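# Sort eight blanks onto feed ramp and stock rack

## Task

At the start one blank (a short plastic bar) already sits at the feed ramp's stop. Get all four blanks sharing its colour onto the ramp, each laid squarely across the ramp, forming a single snug side-by-side row pressed up to the stop. Place each of the remaining four blanks on the stock rack's floor, inside a slot bounded by two ribs, centred along the length of that slot. Anything that stays put only because the robot is holding it does not count.

## Robot and tools

Robot: a single six-joint FANUC CRX arm carrying a Robotiq two-finger gripper (140 mm stroke). There is one arm, so every command is one row of 10 numbers. Joints from base outward, ranges in rad: waist -3.491..3.491, shoulder -3.140..3.140, elbow -1.187..4.328, forearm roll -3.316..3.316, wrist pitch -3.140..3.140, wrist roll -3.927..3.927. Cameras, all 896x504: cam_head_left, cam_head_right, cam_high, cam_low, cam_wrist (pinhole with radial distortion; the wrist camera rides on the gripper).

Frames: everything is in the scene frame. Its origin lies on the table surface under the arm base, +z is up, and +y is to the left when facing along +x. The base may be slightly tilted, and the reported hand position can be off, worse at long reach. Gripper axes: fingers extend along the gripper's +z and close along its y. end_effector_position is the spot between the pads when closed; fingertips reach about 33 mm past it when closed and 9 mm when fully open, and closing pushes the tips about 24 mm further out, so keep that clearance above surfaces.

The row: [x, y, z, qw, qx, qy, qz, position, force_limit, speed]. x, y, z are an absolute target position in metres; qw..qz an absolute orientation quaternion, w first; both in the scene frame. Always resend the orientation you want in every row rather than copying the last reported one, which may have drifted. position, force_limit and speed each lie in [-1, 1]. position: +1 fully open (140 mm), about -0.8 pads touch, -1 closes until blocked. force_limit: roughly 14 N at -1, 60 N at 0, 107 N at +1 (parts up to 40 mm wide). speed: pad gap changes at roughly 30, 140, 250 mm/s for -1, 0, +1.

execute_actions: argument actions is a list holding zero or one item; optional pictures (boolean) chooses whether camera images come back (default: they do). Empty list = just report state. An action item has rows (1 to 15 rows) and optional steps (1 to 15, default 15); each row lasts one control step of 1/30 s and the final row repeats to fill the count. A wait item has only steps (up to 300), measured from the previous result, so thinking time eats into it. A call is rejected, sending nothing, if the target lies over 0.6 m from the last reported position along any gripper axis. Each step the commanded pose is clipped to 70 mm and 16 degrees from the measured pose; position wins over orientation if both cannot be met. After an action ends the arm only finishes the last clipped pose, so far targets need further calls.

move: target is one row (same layout, absolute pose); speed in m/s from 0.002 to 0.5, default 0.25, with rotation capped at twice that in rad/s. It drives a straight path of 0.5 to 10 s (stops short if longer), turning the shorter way. It does not steer around obstacles and the hand may lag, stray or overshoot speed, especially near full extension. Finger values apply at the start. The result adds a move: line giving the ending (done, off_target, moving, held, fault), which limits acted (paced = pose clipped; held = some steps blocked, after which motion can jump) and the distance to target.

wait: seconds, 0 to 10; nothing new is sent. zoom_image: camera name and region [x0, y0, x1, y1] in pixels, at most 504x504, on that camera's latest image. read_manual: optional section, only "licences"; no motion. finished_scene: scene = number of the current scene; ends it irreversibly and reports success. Replying without any tool call ends the run.

Reading results: the state gives end_effector_position and end_effector_quat_wxyz. "pose unreachable" means the clearance check (which treats the mount under the base as arm) altered or blocked a command; HELD flags steps where that happened. "Hand target" is where the controller is currently heading. Gripping: send position -1 and confirm object_status = 2. Codes: 0 moving, 1 blocked while opening, 2 blocked while closing, 3 reached the requested value or pads met (a thin part may still be held). position_measured is in counts, 3 open to 230 closed, not linear in mm. To squeeze harder while status is 2, raise force_limit and change position slightly (-1 to -0.98 or back). Fingers resume closing on their own if the part slips.

Faults and cautions: a joint reaching its load limit (waist, shoulder, elbow 145 N m; forearm roll, wrist pitch, wrist roll 36.4 N m, held weight included) or any external force of 150 N stops the arm for 10 s and drops the rest of the call. The arm is stiff: aiming even slightly beyond a firm contact can trigger this, and faster touches hit harder. Holding loads heats motors, even while you think; MOTOR HOT warns, OVER-TEMPERATURE FAULT sets the brakes. Held parts may get brief tugs and loose ones may be nudged. Never drop, slam or knock anything off the table; that fails the job.

Each tool is called as name([rows], argument=value, ...), one row to a line, values as JSON.

## Session

execute_actions(actions=[])

Scene clock: 0.00 s of 9600.00 s.
end_effector_position=(+0.0978, -0.2309, +0.2801) position_measured=3 object_status=3 end_effector_quat_wxyz=(-0.525, +0.729, -0.396, -0.192)
Joint positions: [-1.457  1.001  0.165 -0.512 -2.271  2.515]
Joint velocities: [-0.    -0.     0.001  0.    -0.001  0.001]
Hand target: +0.098, -0.231, +0.280; -0.525, +0.729, -0.396, -0.192

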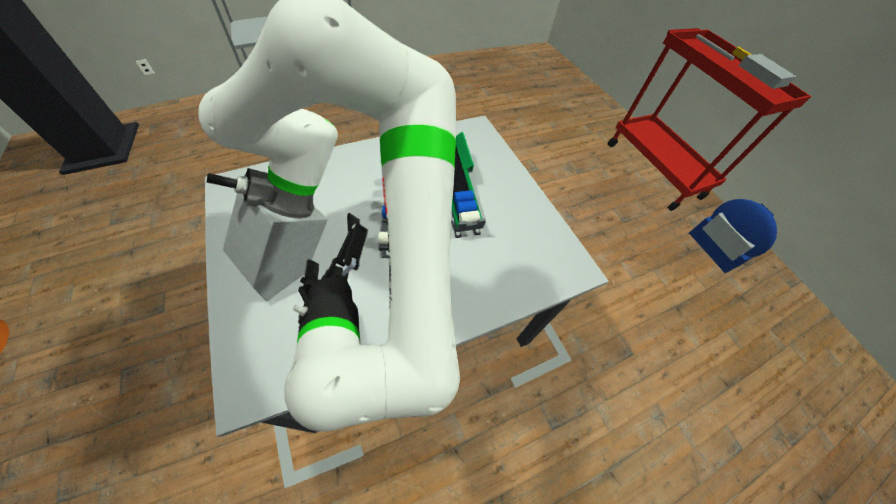

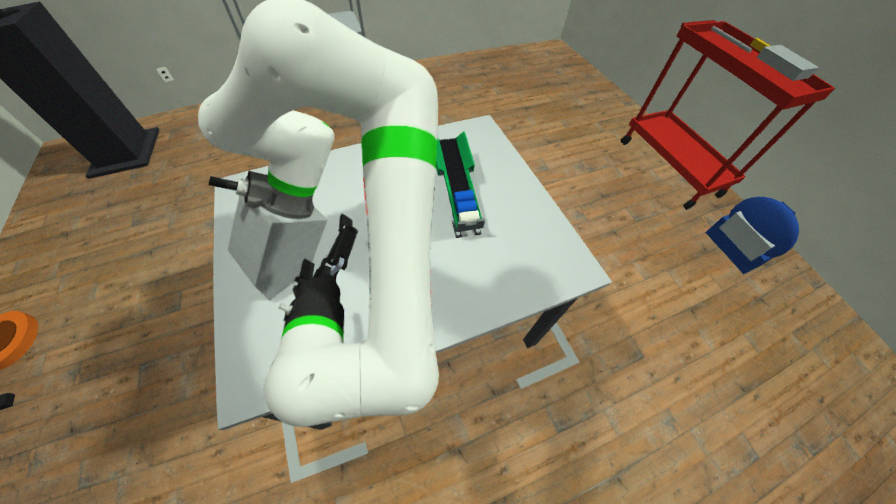

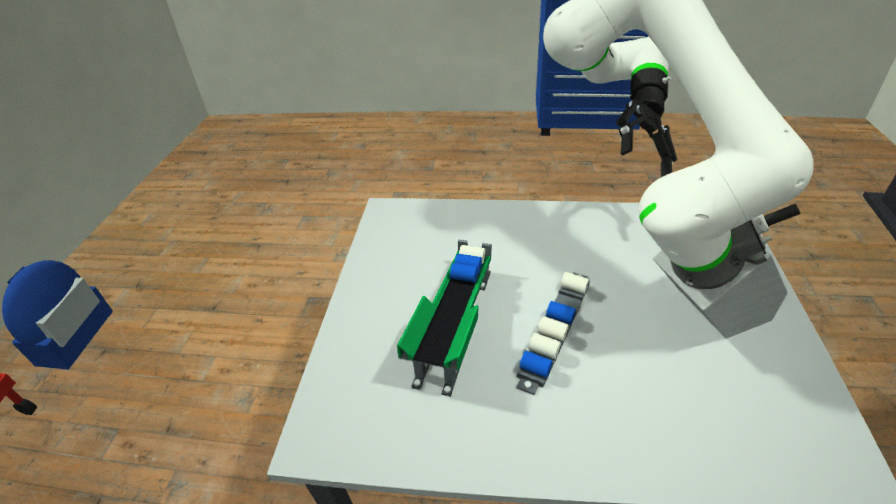

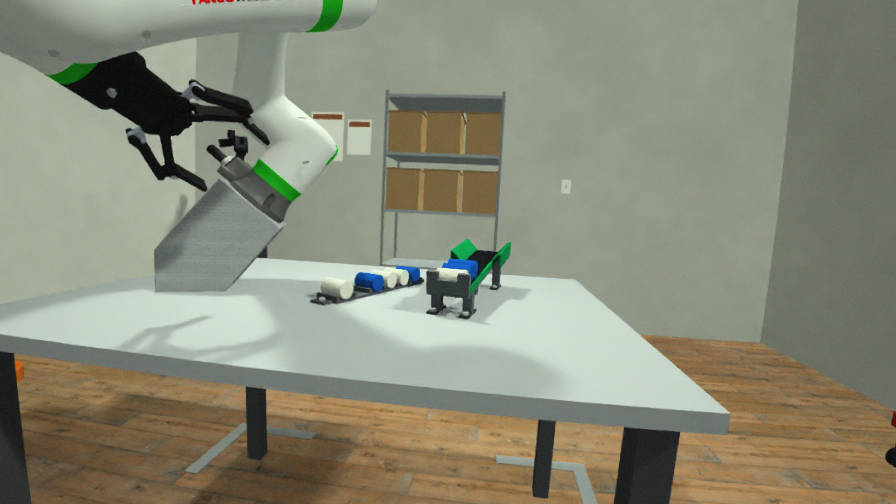

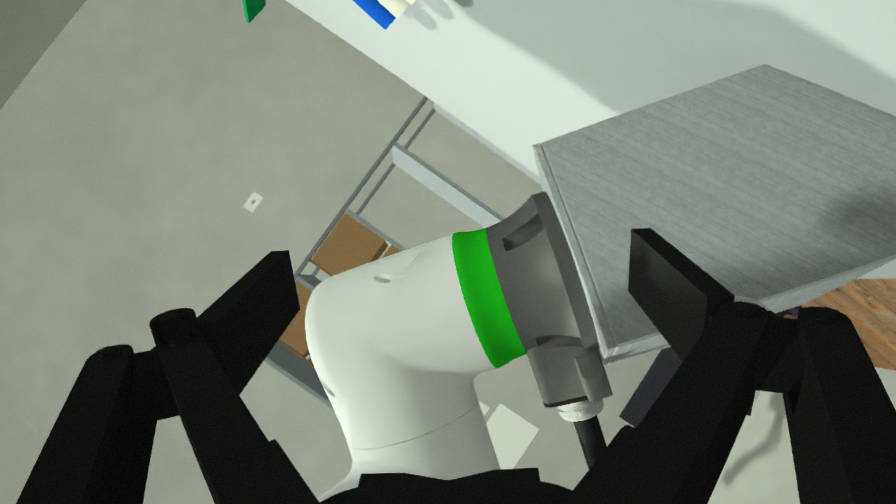

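move(target=[0.33,-0.28,0.2,0,0.629,-0.777,0,0.15,0.3,-0.5], speed=0.25)

move(target=[0.522,-0.06,0.18,0,0.629,-0.777,0,0.15,0.3,-0.5], speed=0.2)

Scene clock: 15.00 s of 9600.00 s.
end_effector_position=(+0.3295, -0.2796, +0.1994) position_measured=110 object_status=3 end_effector_quat_wxyz=(+0.000, -0.629, +0.777, +0.000)
Joint positions: [-1.119  0.005 -0.29  -0.71  -1.319  1.086]
Joint velocities: [ 0.001 -0.     0.     0.     0.    -0.002]
Hand target: +0.330, -0.280, +0.199; +0.000, -0.629, +0.777, +0.000
Off the commanded pose: 0.001 m, 0 deg.
After step 90, 8.77 s passed at rest.
move: done

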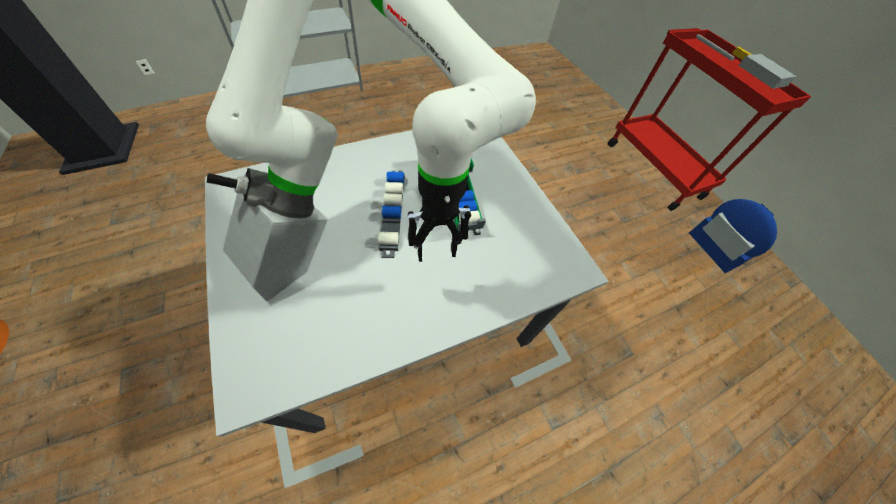

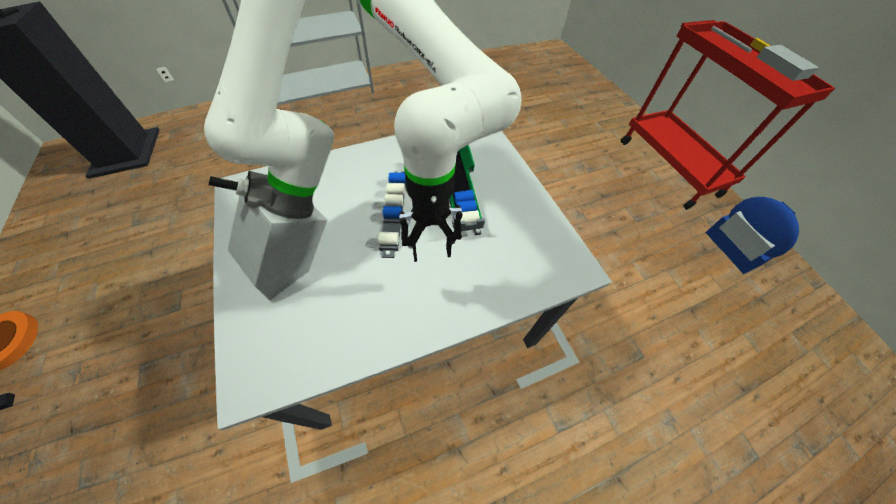

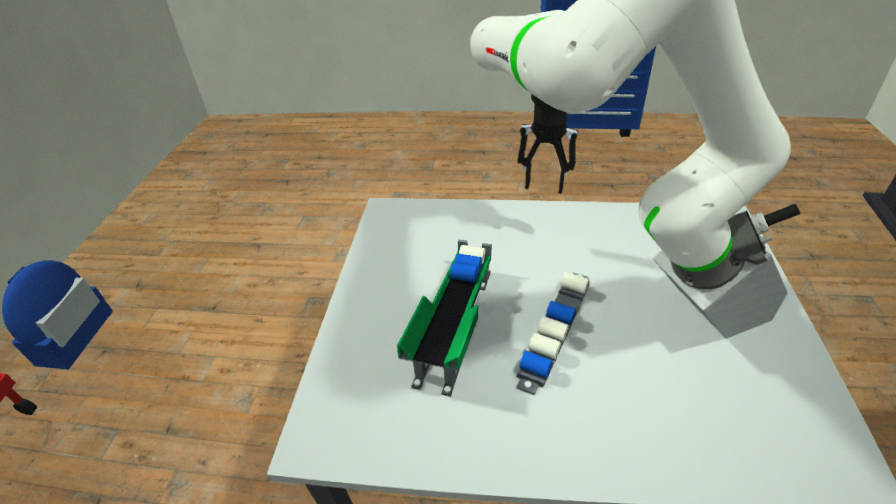

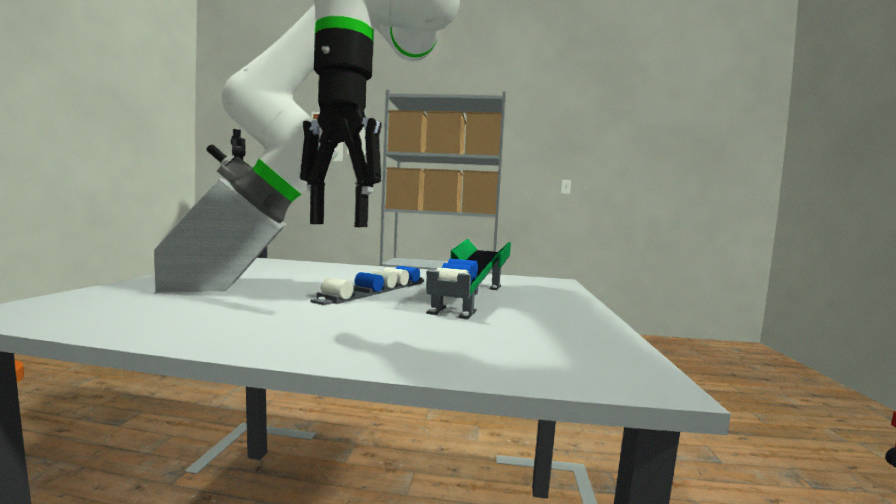

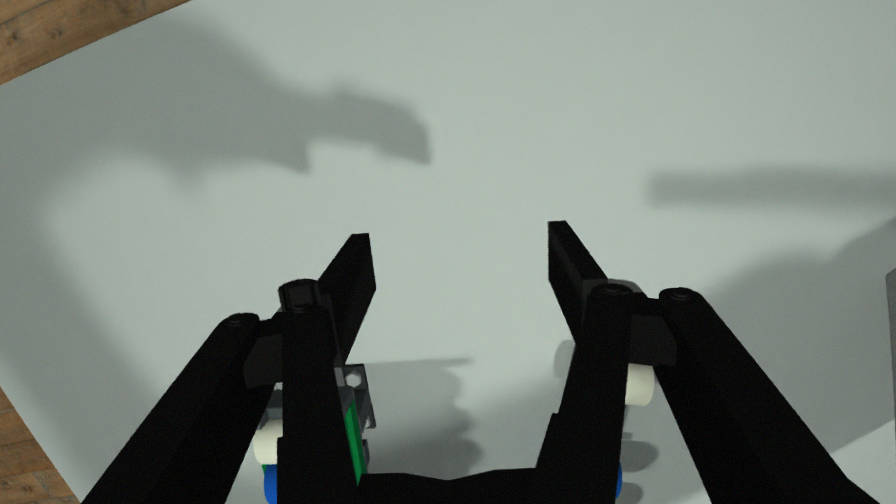

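Scene clock: 16.90 s of 9600.00 s.
end_effector_position=(+0.5213, -0.0598, +0.1800) position_measured=110 object_status=3 end_effector_quat_wxyz=(-0.001, -0.629, +0.777, +0.001)
Joint positions: [-0.307 -0.376 -0.293 -0.472 -1.151  0.16 ]
Joint velocities: [ 0.003 -0.001 -0.003  0.003 -0.001 -0.003]
Hand target: +0.521, -0.060, +0.180; -0.001, -0.629, +0.777, +0.001
Off the commanded pose: 0.001 m, 0 deg.
move: done

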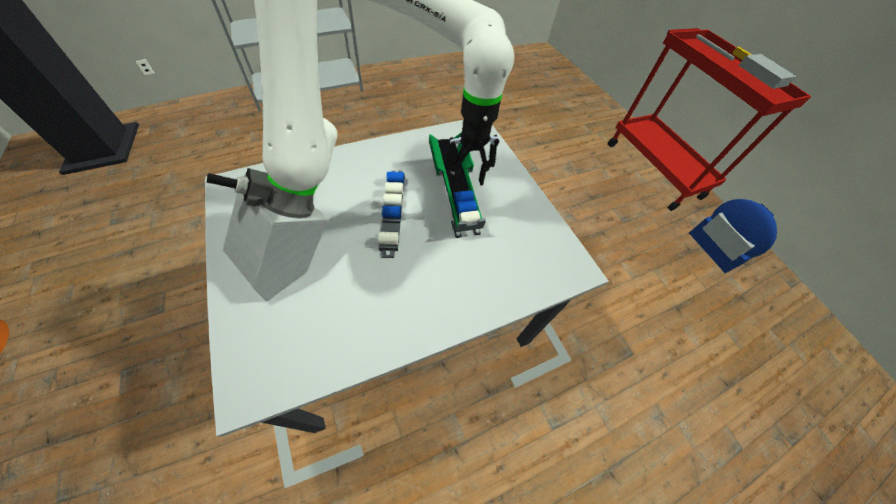

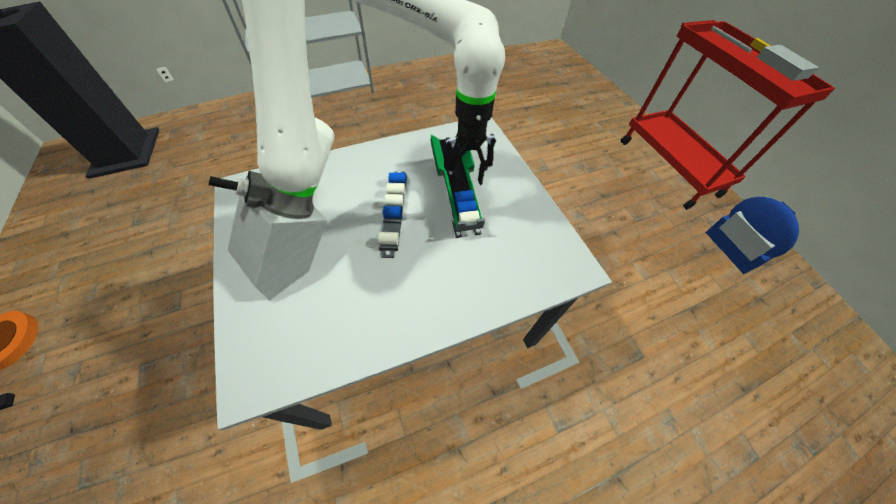

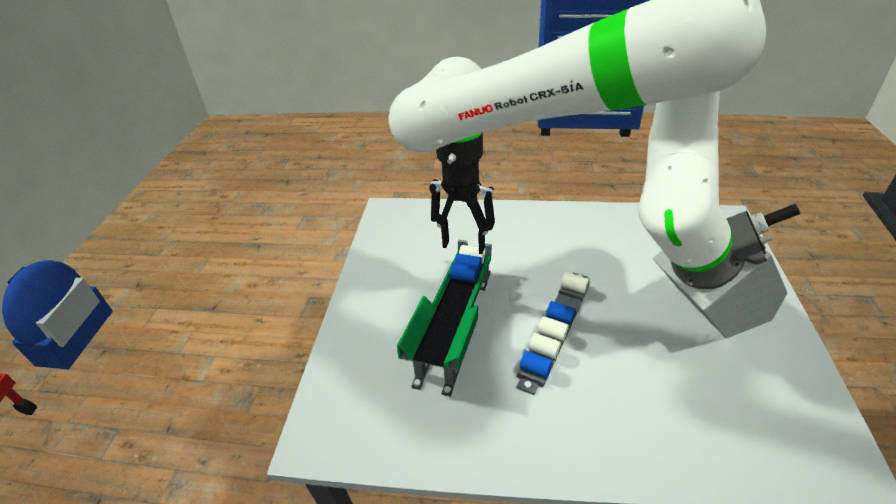

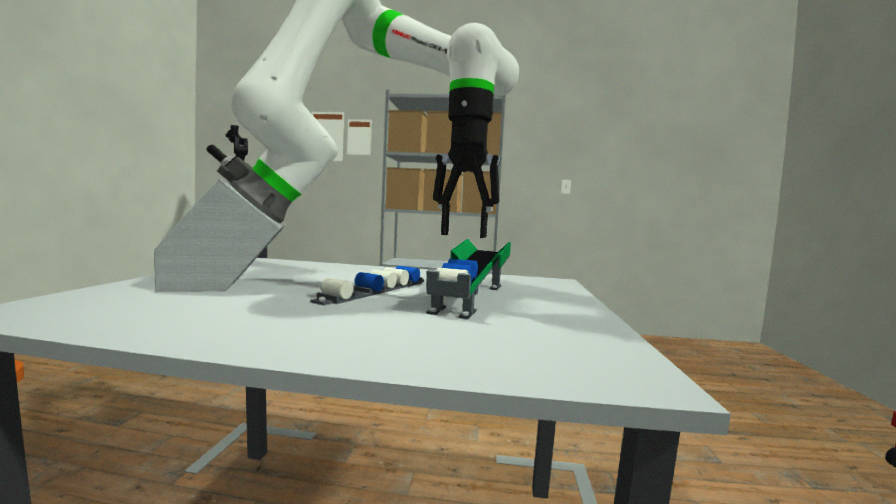

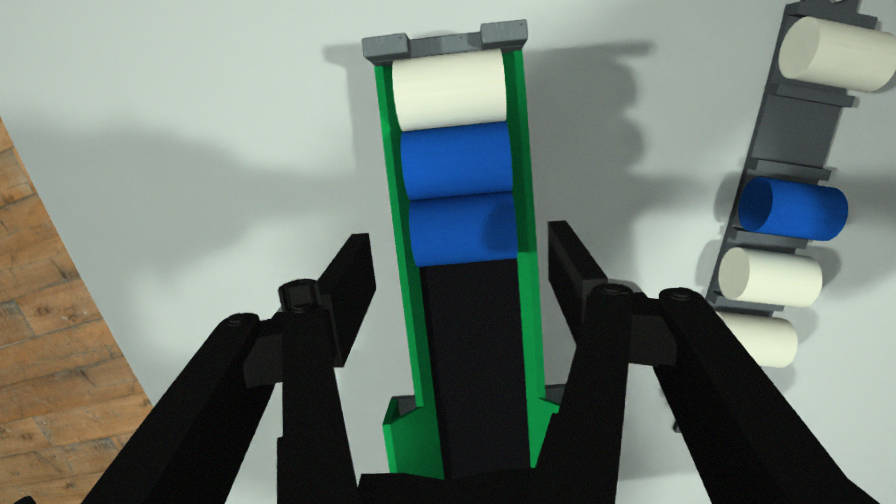

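move(target=[0.5185,-0.051,0.122,0,0.649,-0.760,0,0.2,0.3,-0.5], speed=0.08)

zoom_image(camera="cam_low", region=[410,230,530,320])

Scene clock: 23.90 s of 9600.00 s.
end_effector_position=(+0.5181, -0.0509, +0.1221) position_measured=104 object_status=3 end_effector_quat_wxyz=(-0.000, -0.650, +0.760, -0.000)
Joint positions: [-0.197 -0.333 -0.376 -0.447 -0.988  0.164]
Joint velocities: [ 0.     0.    -0.001  0.    -0.001  0.   ]
Hand target: +0.518, -0.051, +0.122; -0.000, -0.649, +0.760, -0.000
Off the commanded pose: 0.000 m, 0 deg.
After step 90, 2.97 s passed at rest.
move: done

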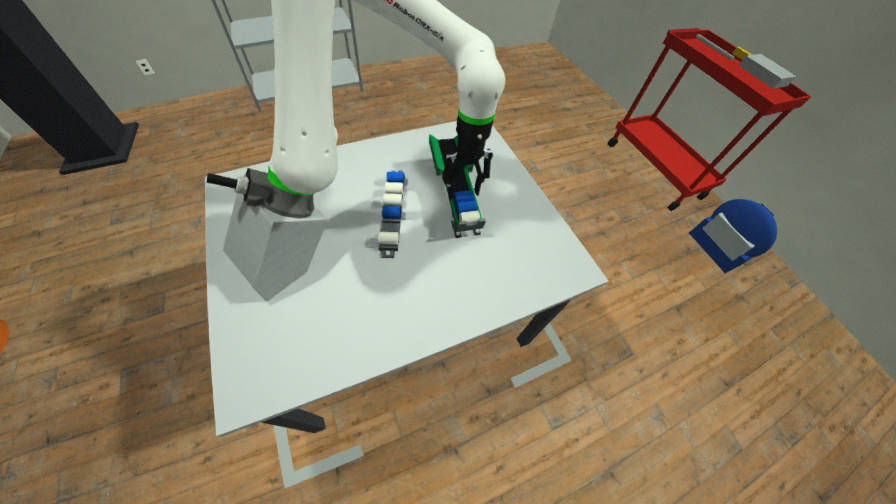

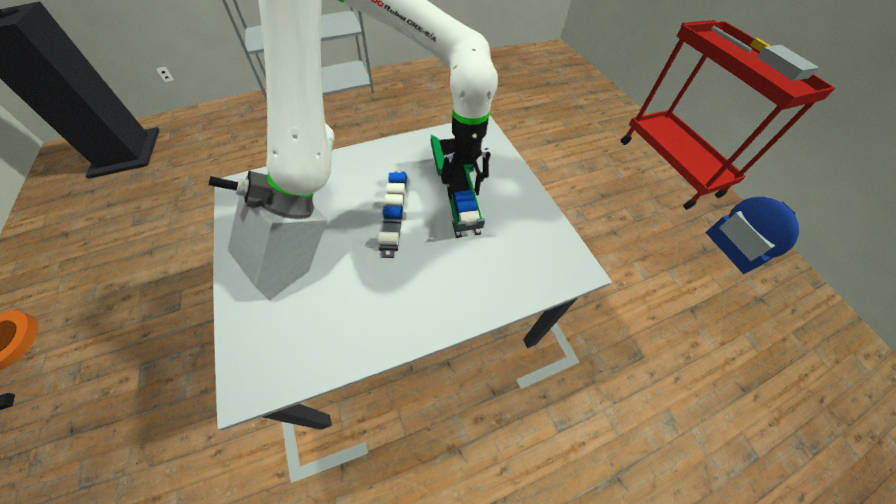

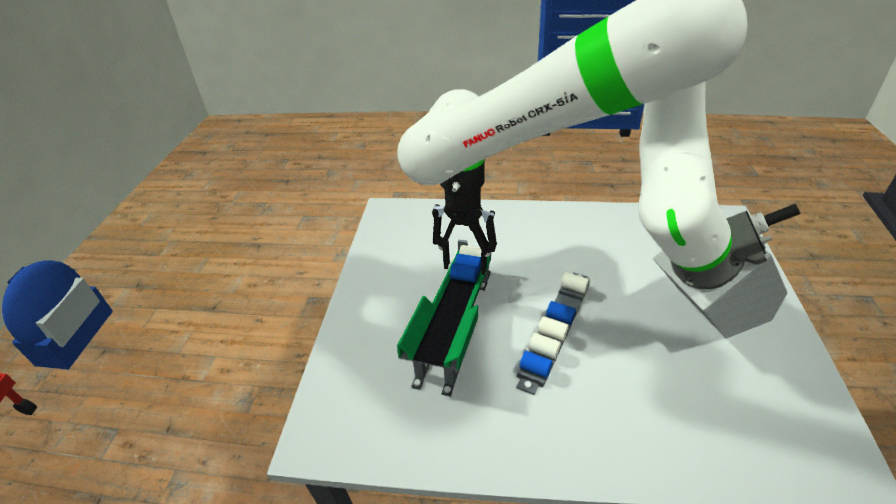

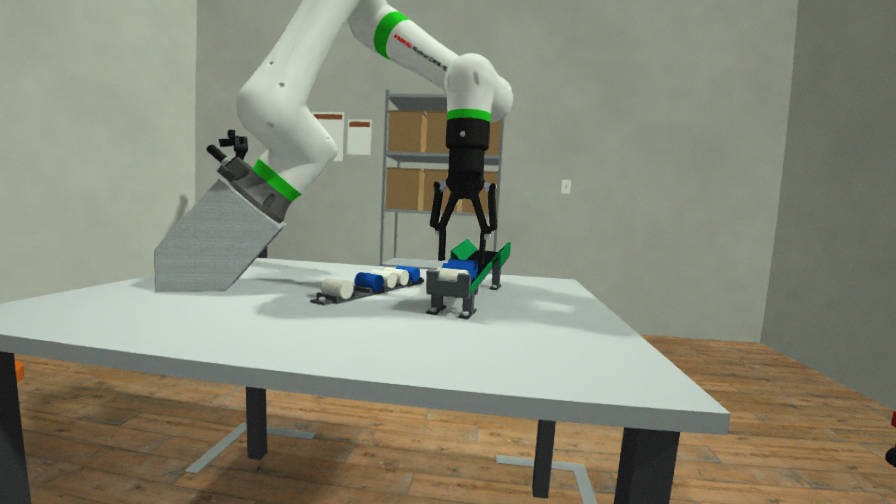

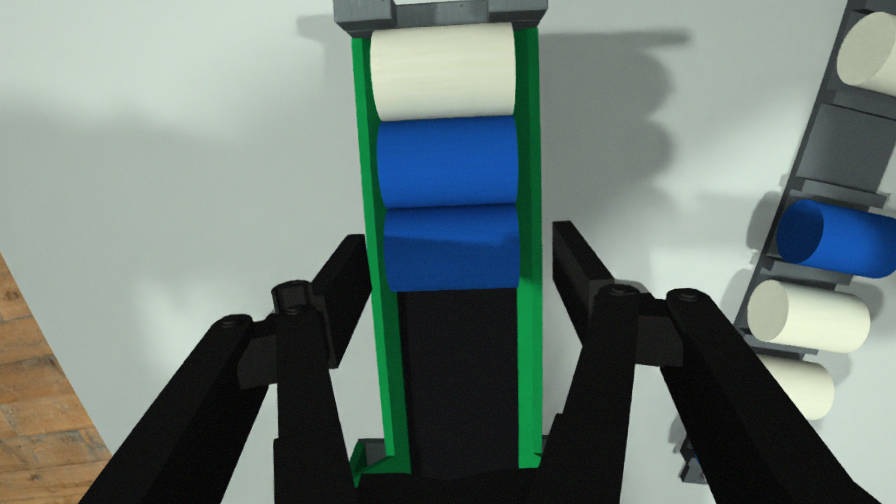

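Region (410, 230, 530, 320) of cam_low's 896x504 image, scaled by 4.200, with more detail than that image has; it fills the top 378 rows of this view, and the rest is white.

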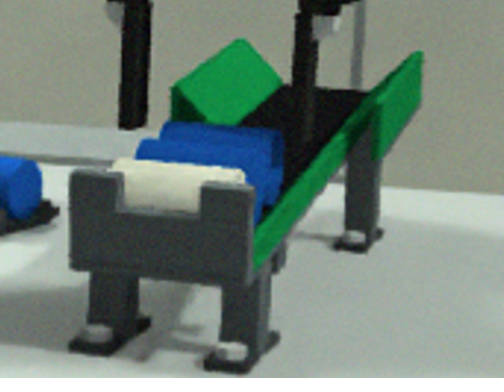

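move(target=[0.5211,-0.0515,0.109,0,0.643,-0.766,0,0.2,0.3,-0.5], speed=0.03)

zoom_image(camera="cam_low", region=[410,230,530,320])

Scene clock: 32.50 s of 9600.00 s.
end_effector_position=(+0.5210, -0.0515, +0.1090) position_measured=104 object_status=3 end_effector_quat_wxyz=(-0.000, -0.643, +0.766, -0.000)
Joint positions: [-0.183 -0.308 -0.378 -0.448 -0.957  0.146]
Joint velocities: [-0.     0.     0.001 -0.     0.001  0.   ]
Hand target: +0.521, -0.051, +0.109; -0.000, -0.643, +0.766, -0.000
Off the commanded pose: 0.000 m, 0 deg.
After step 90, 4.87 s passed at rest.
move: done

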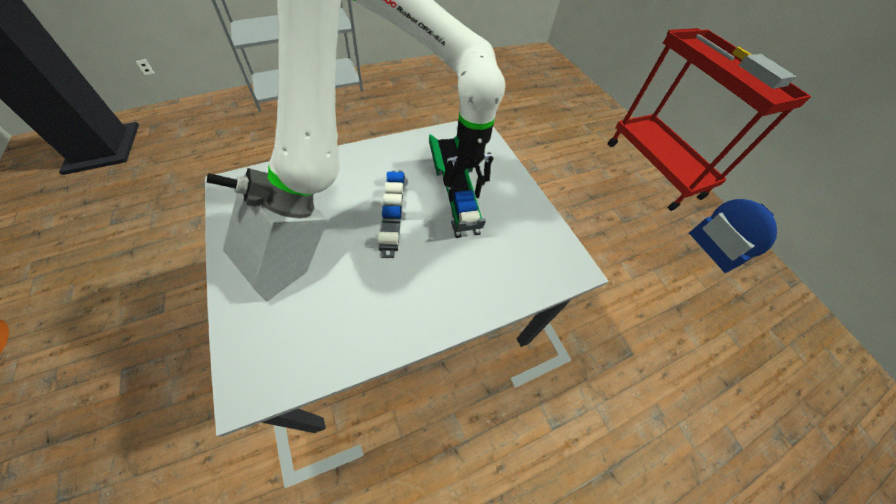

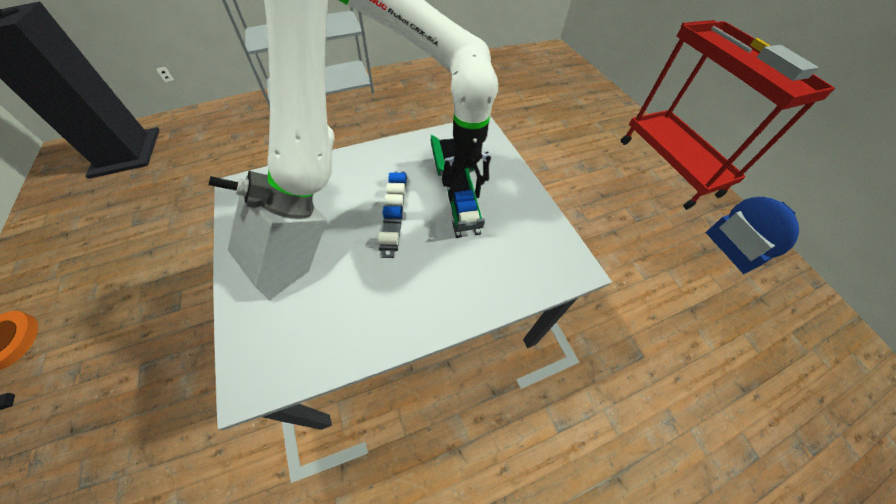

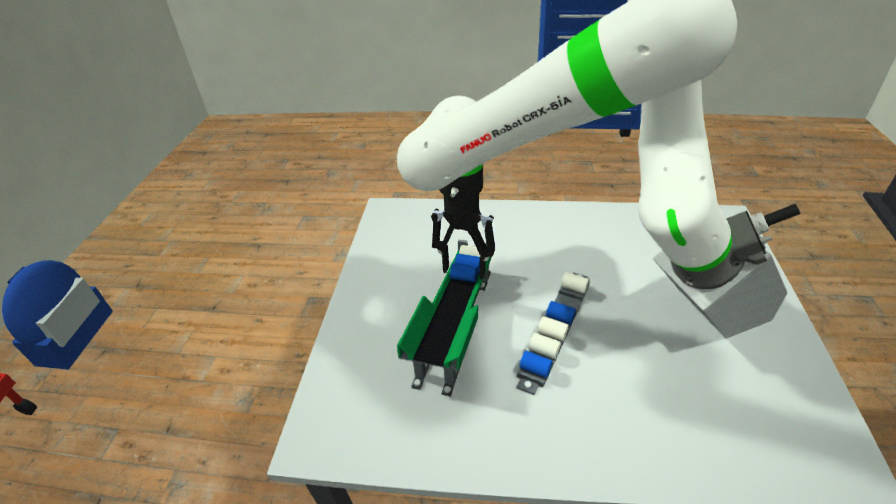

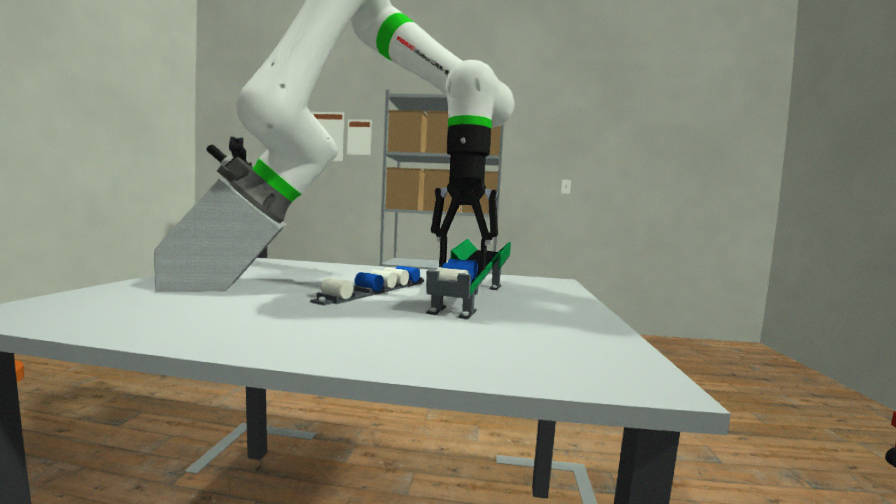

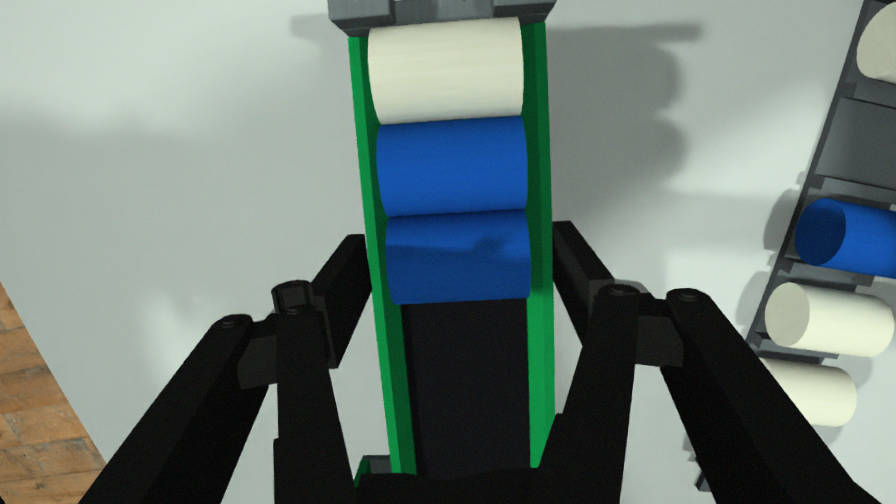

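Region (410, 230, 530, 320) of cam_low's 896x504 image, scaled by 4.200, with more detail than that image has; it fills the top 378 rows of this view, and the rest is white.

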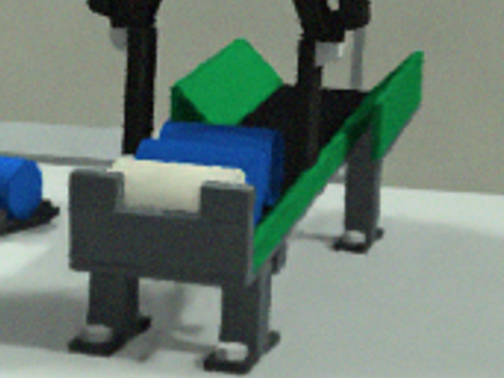

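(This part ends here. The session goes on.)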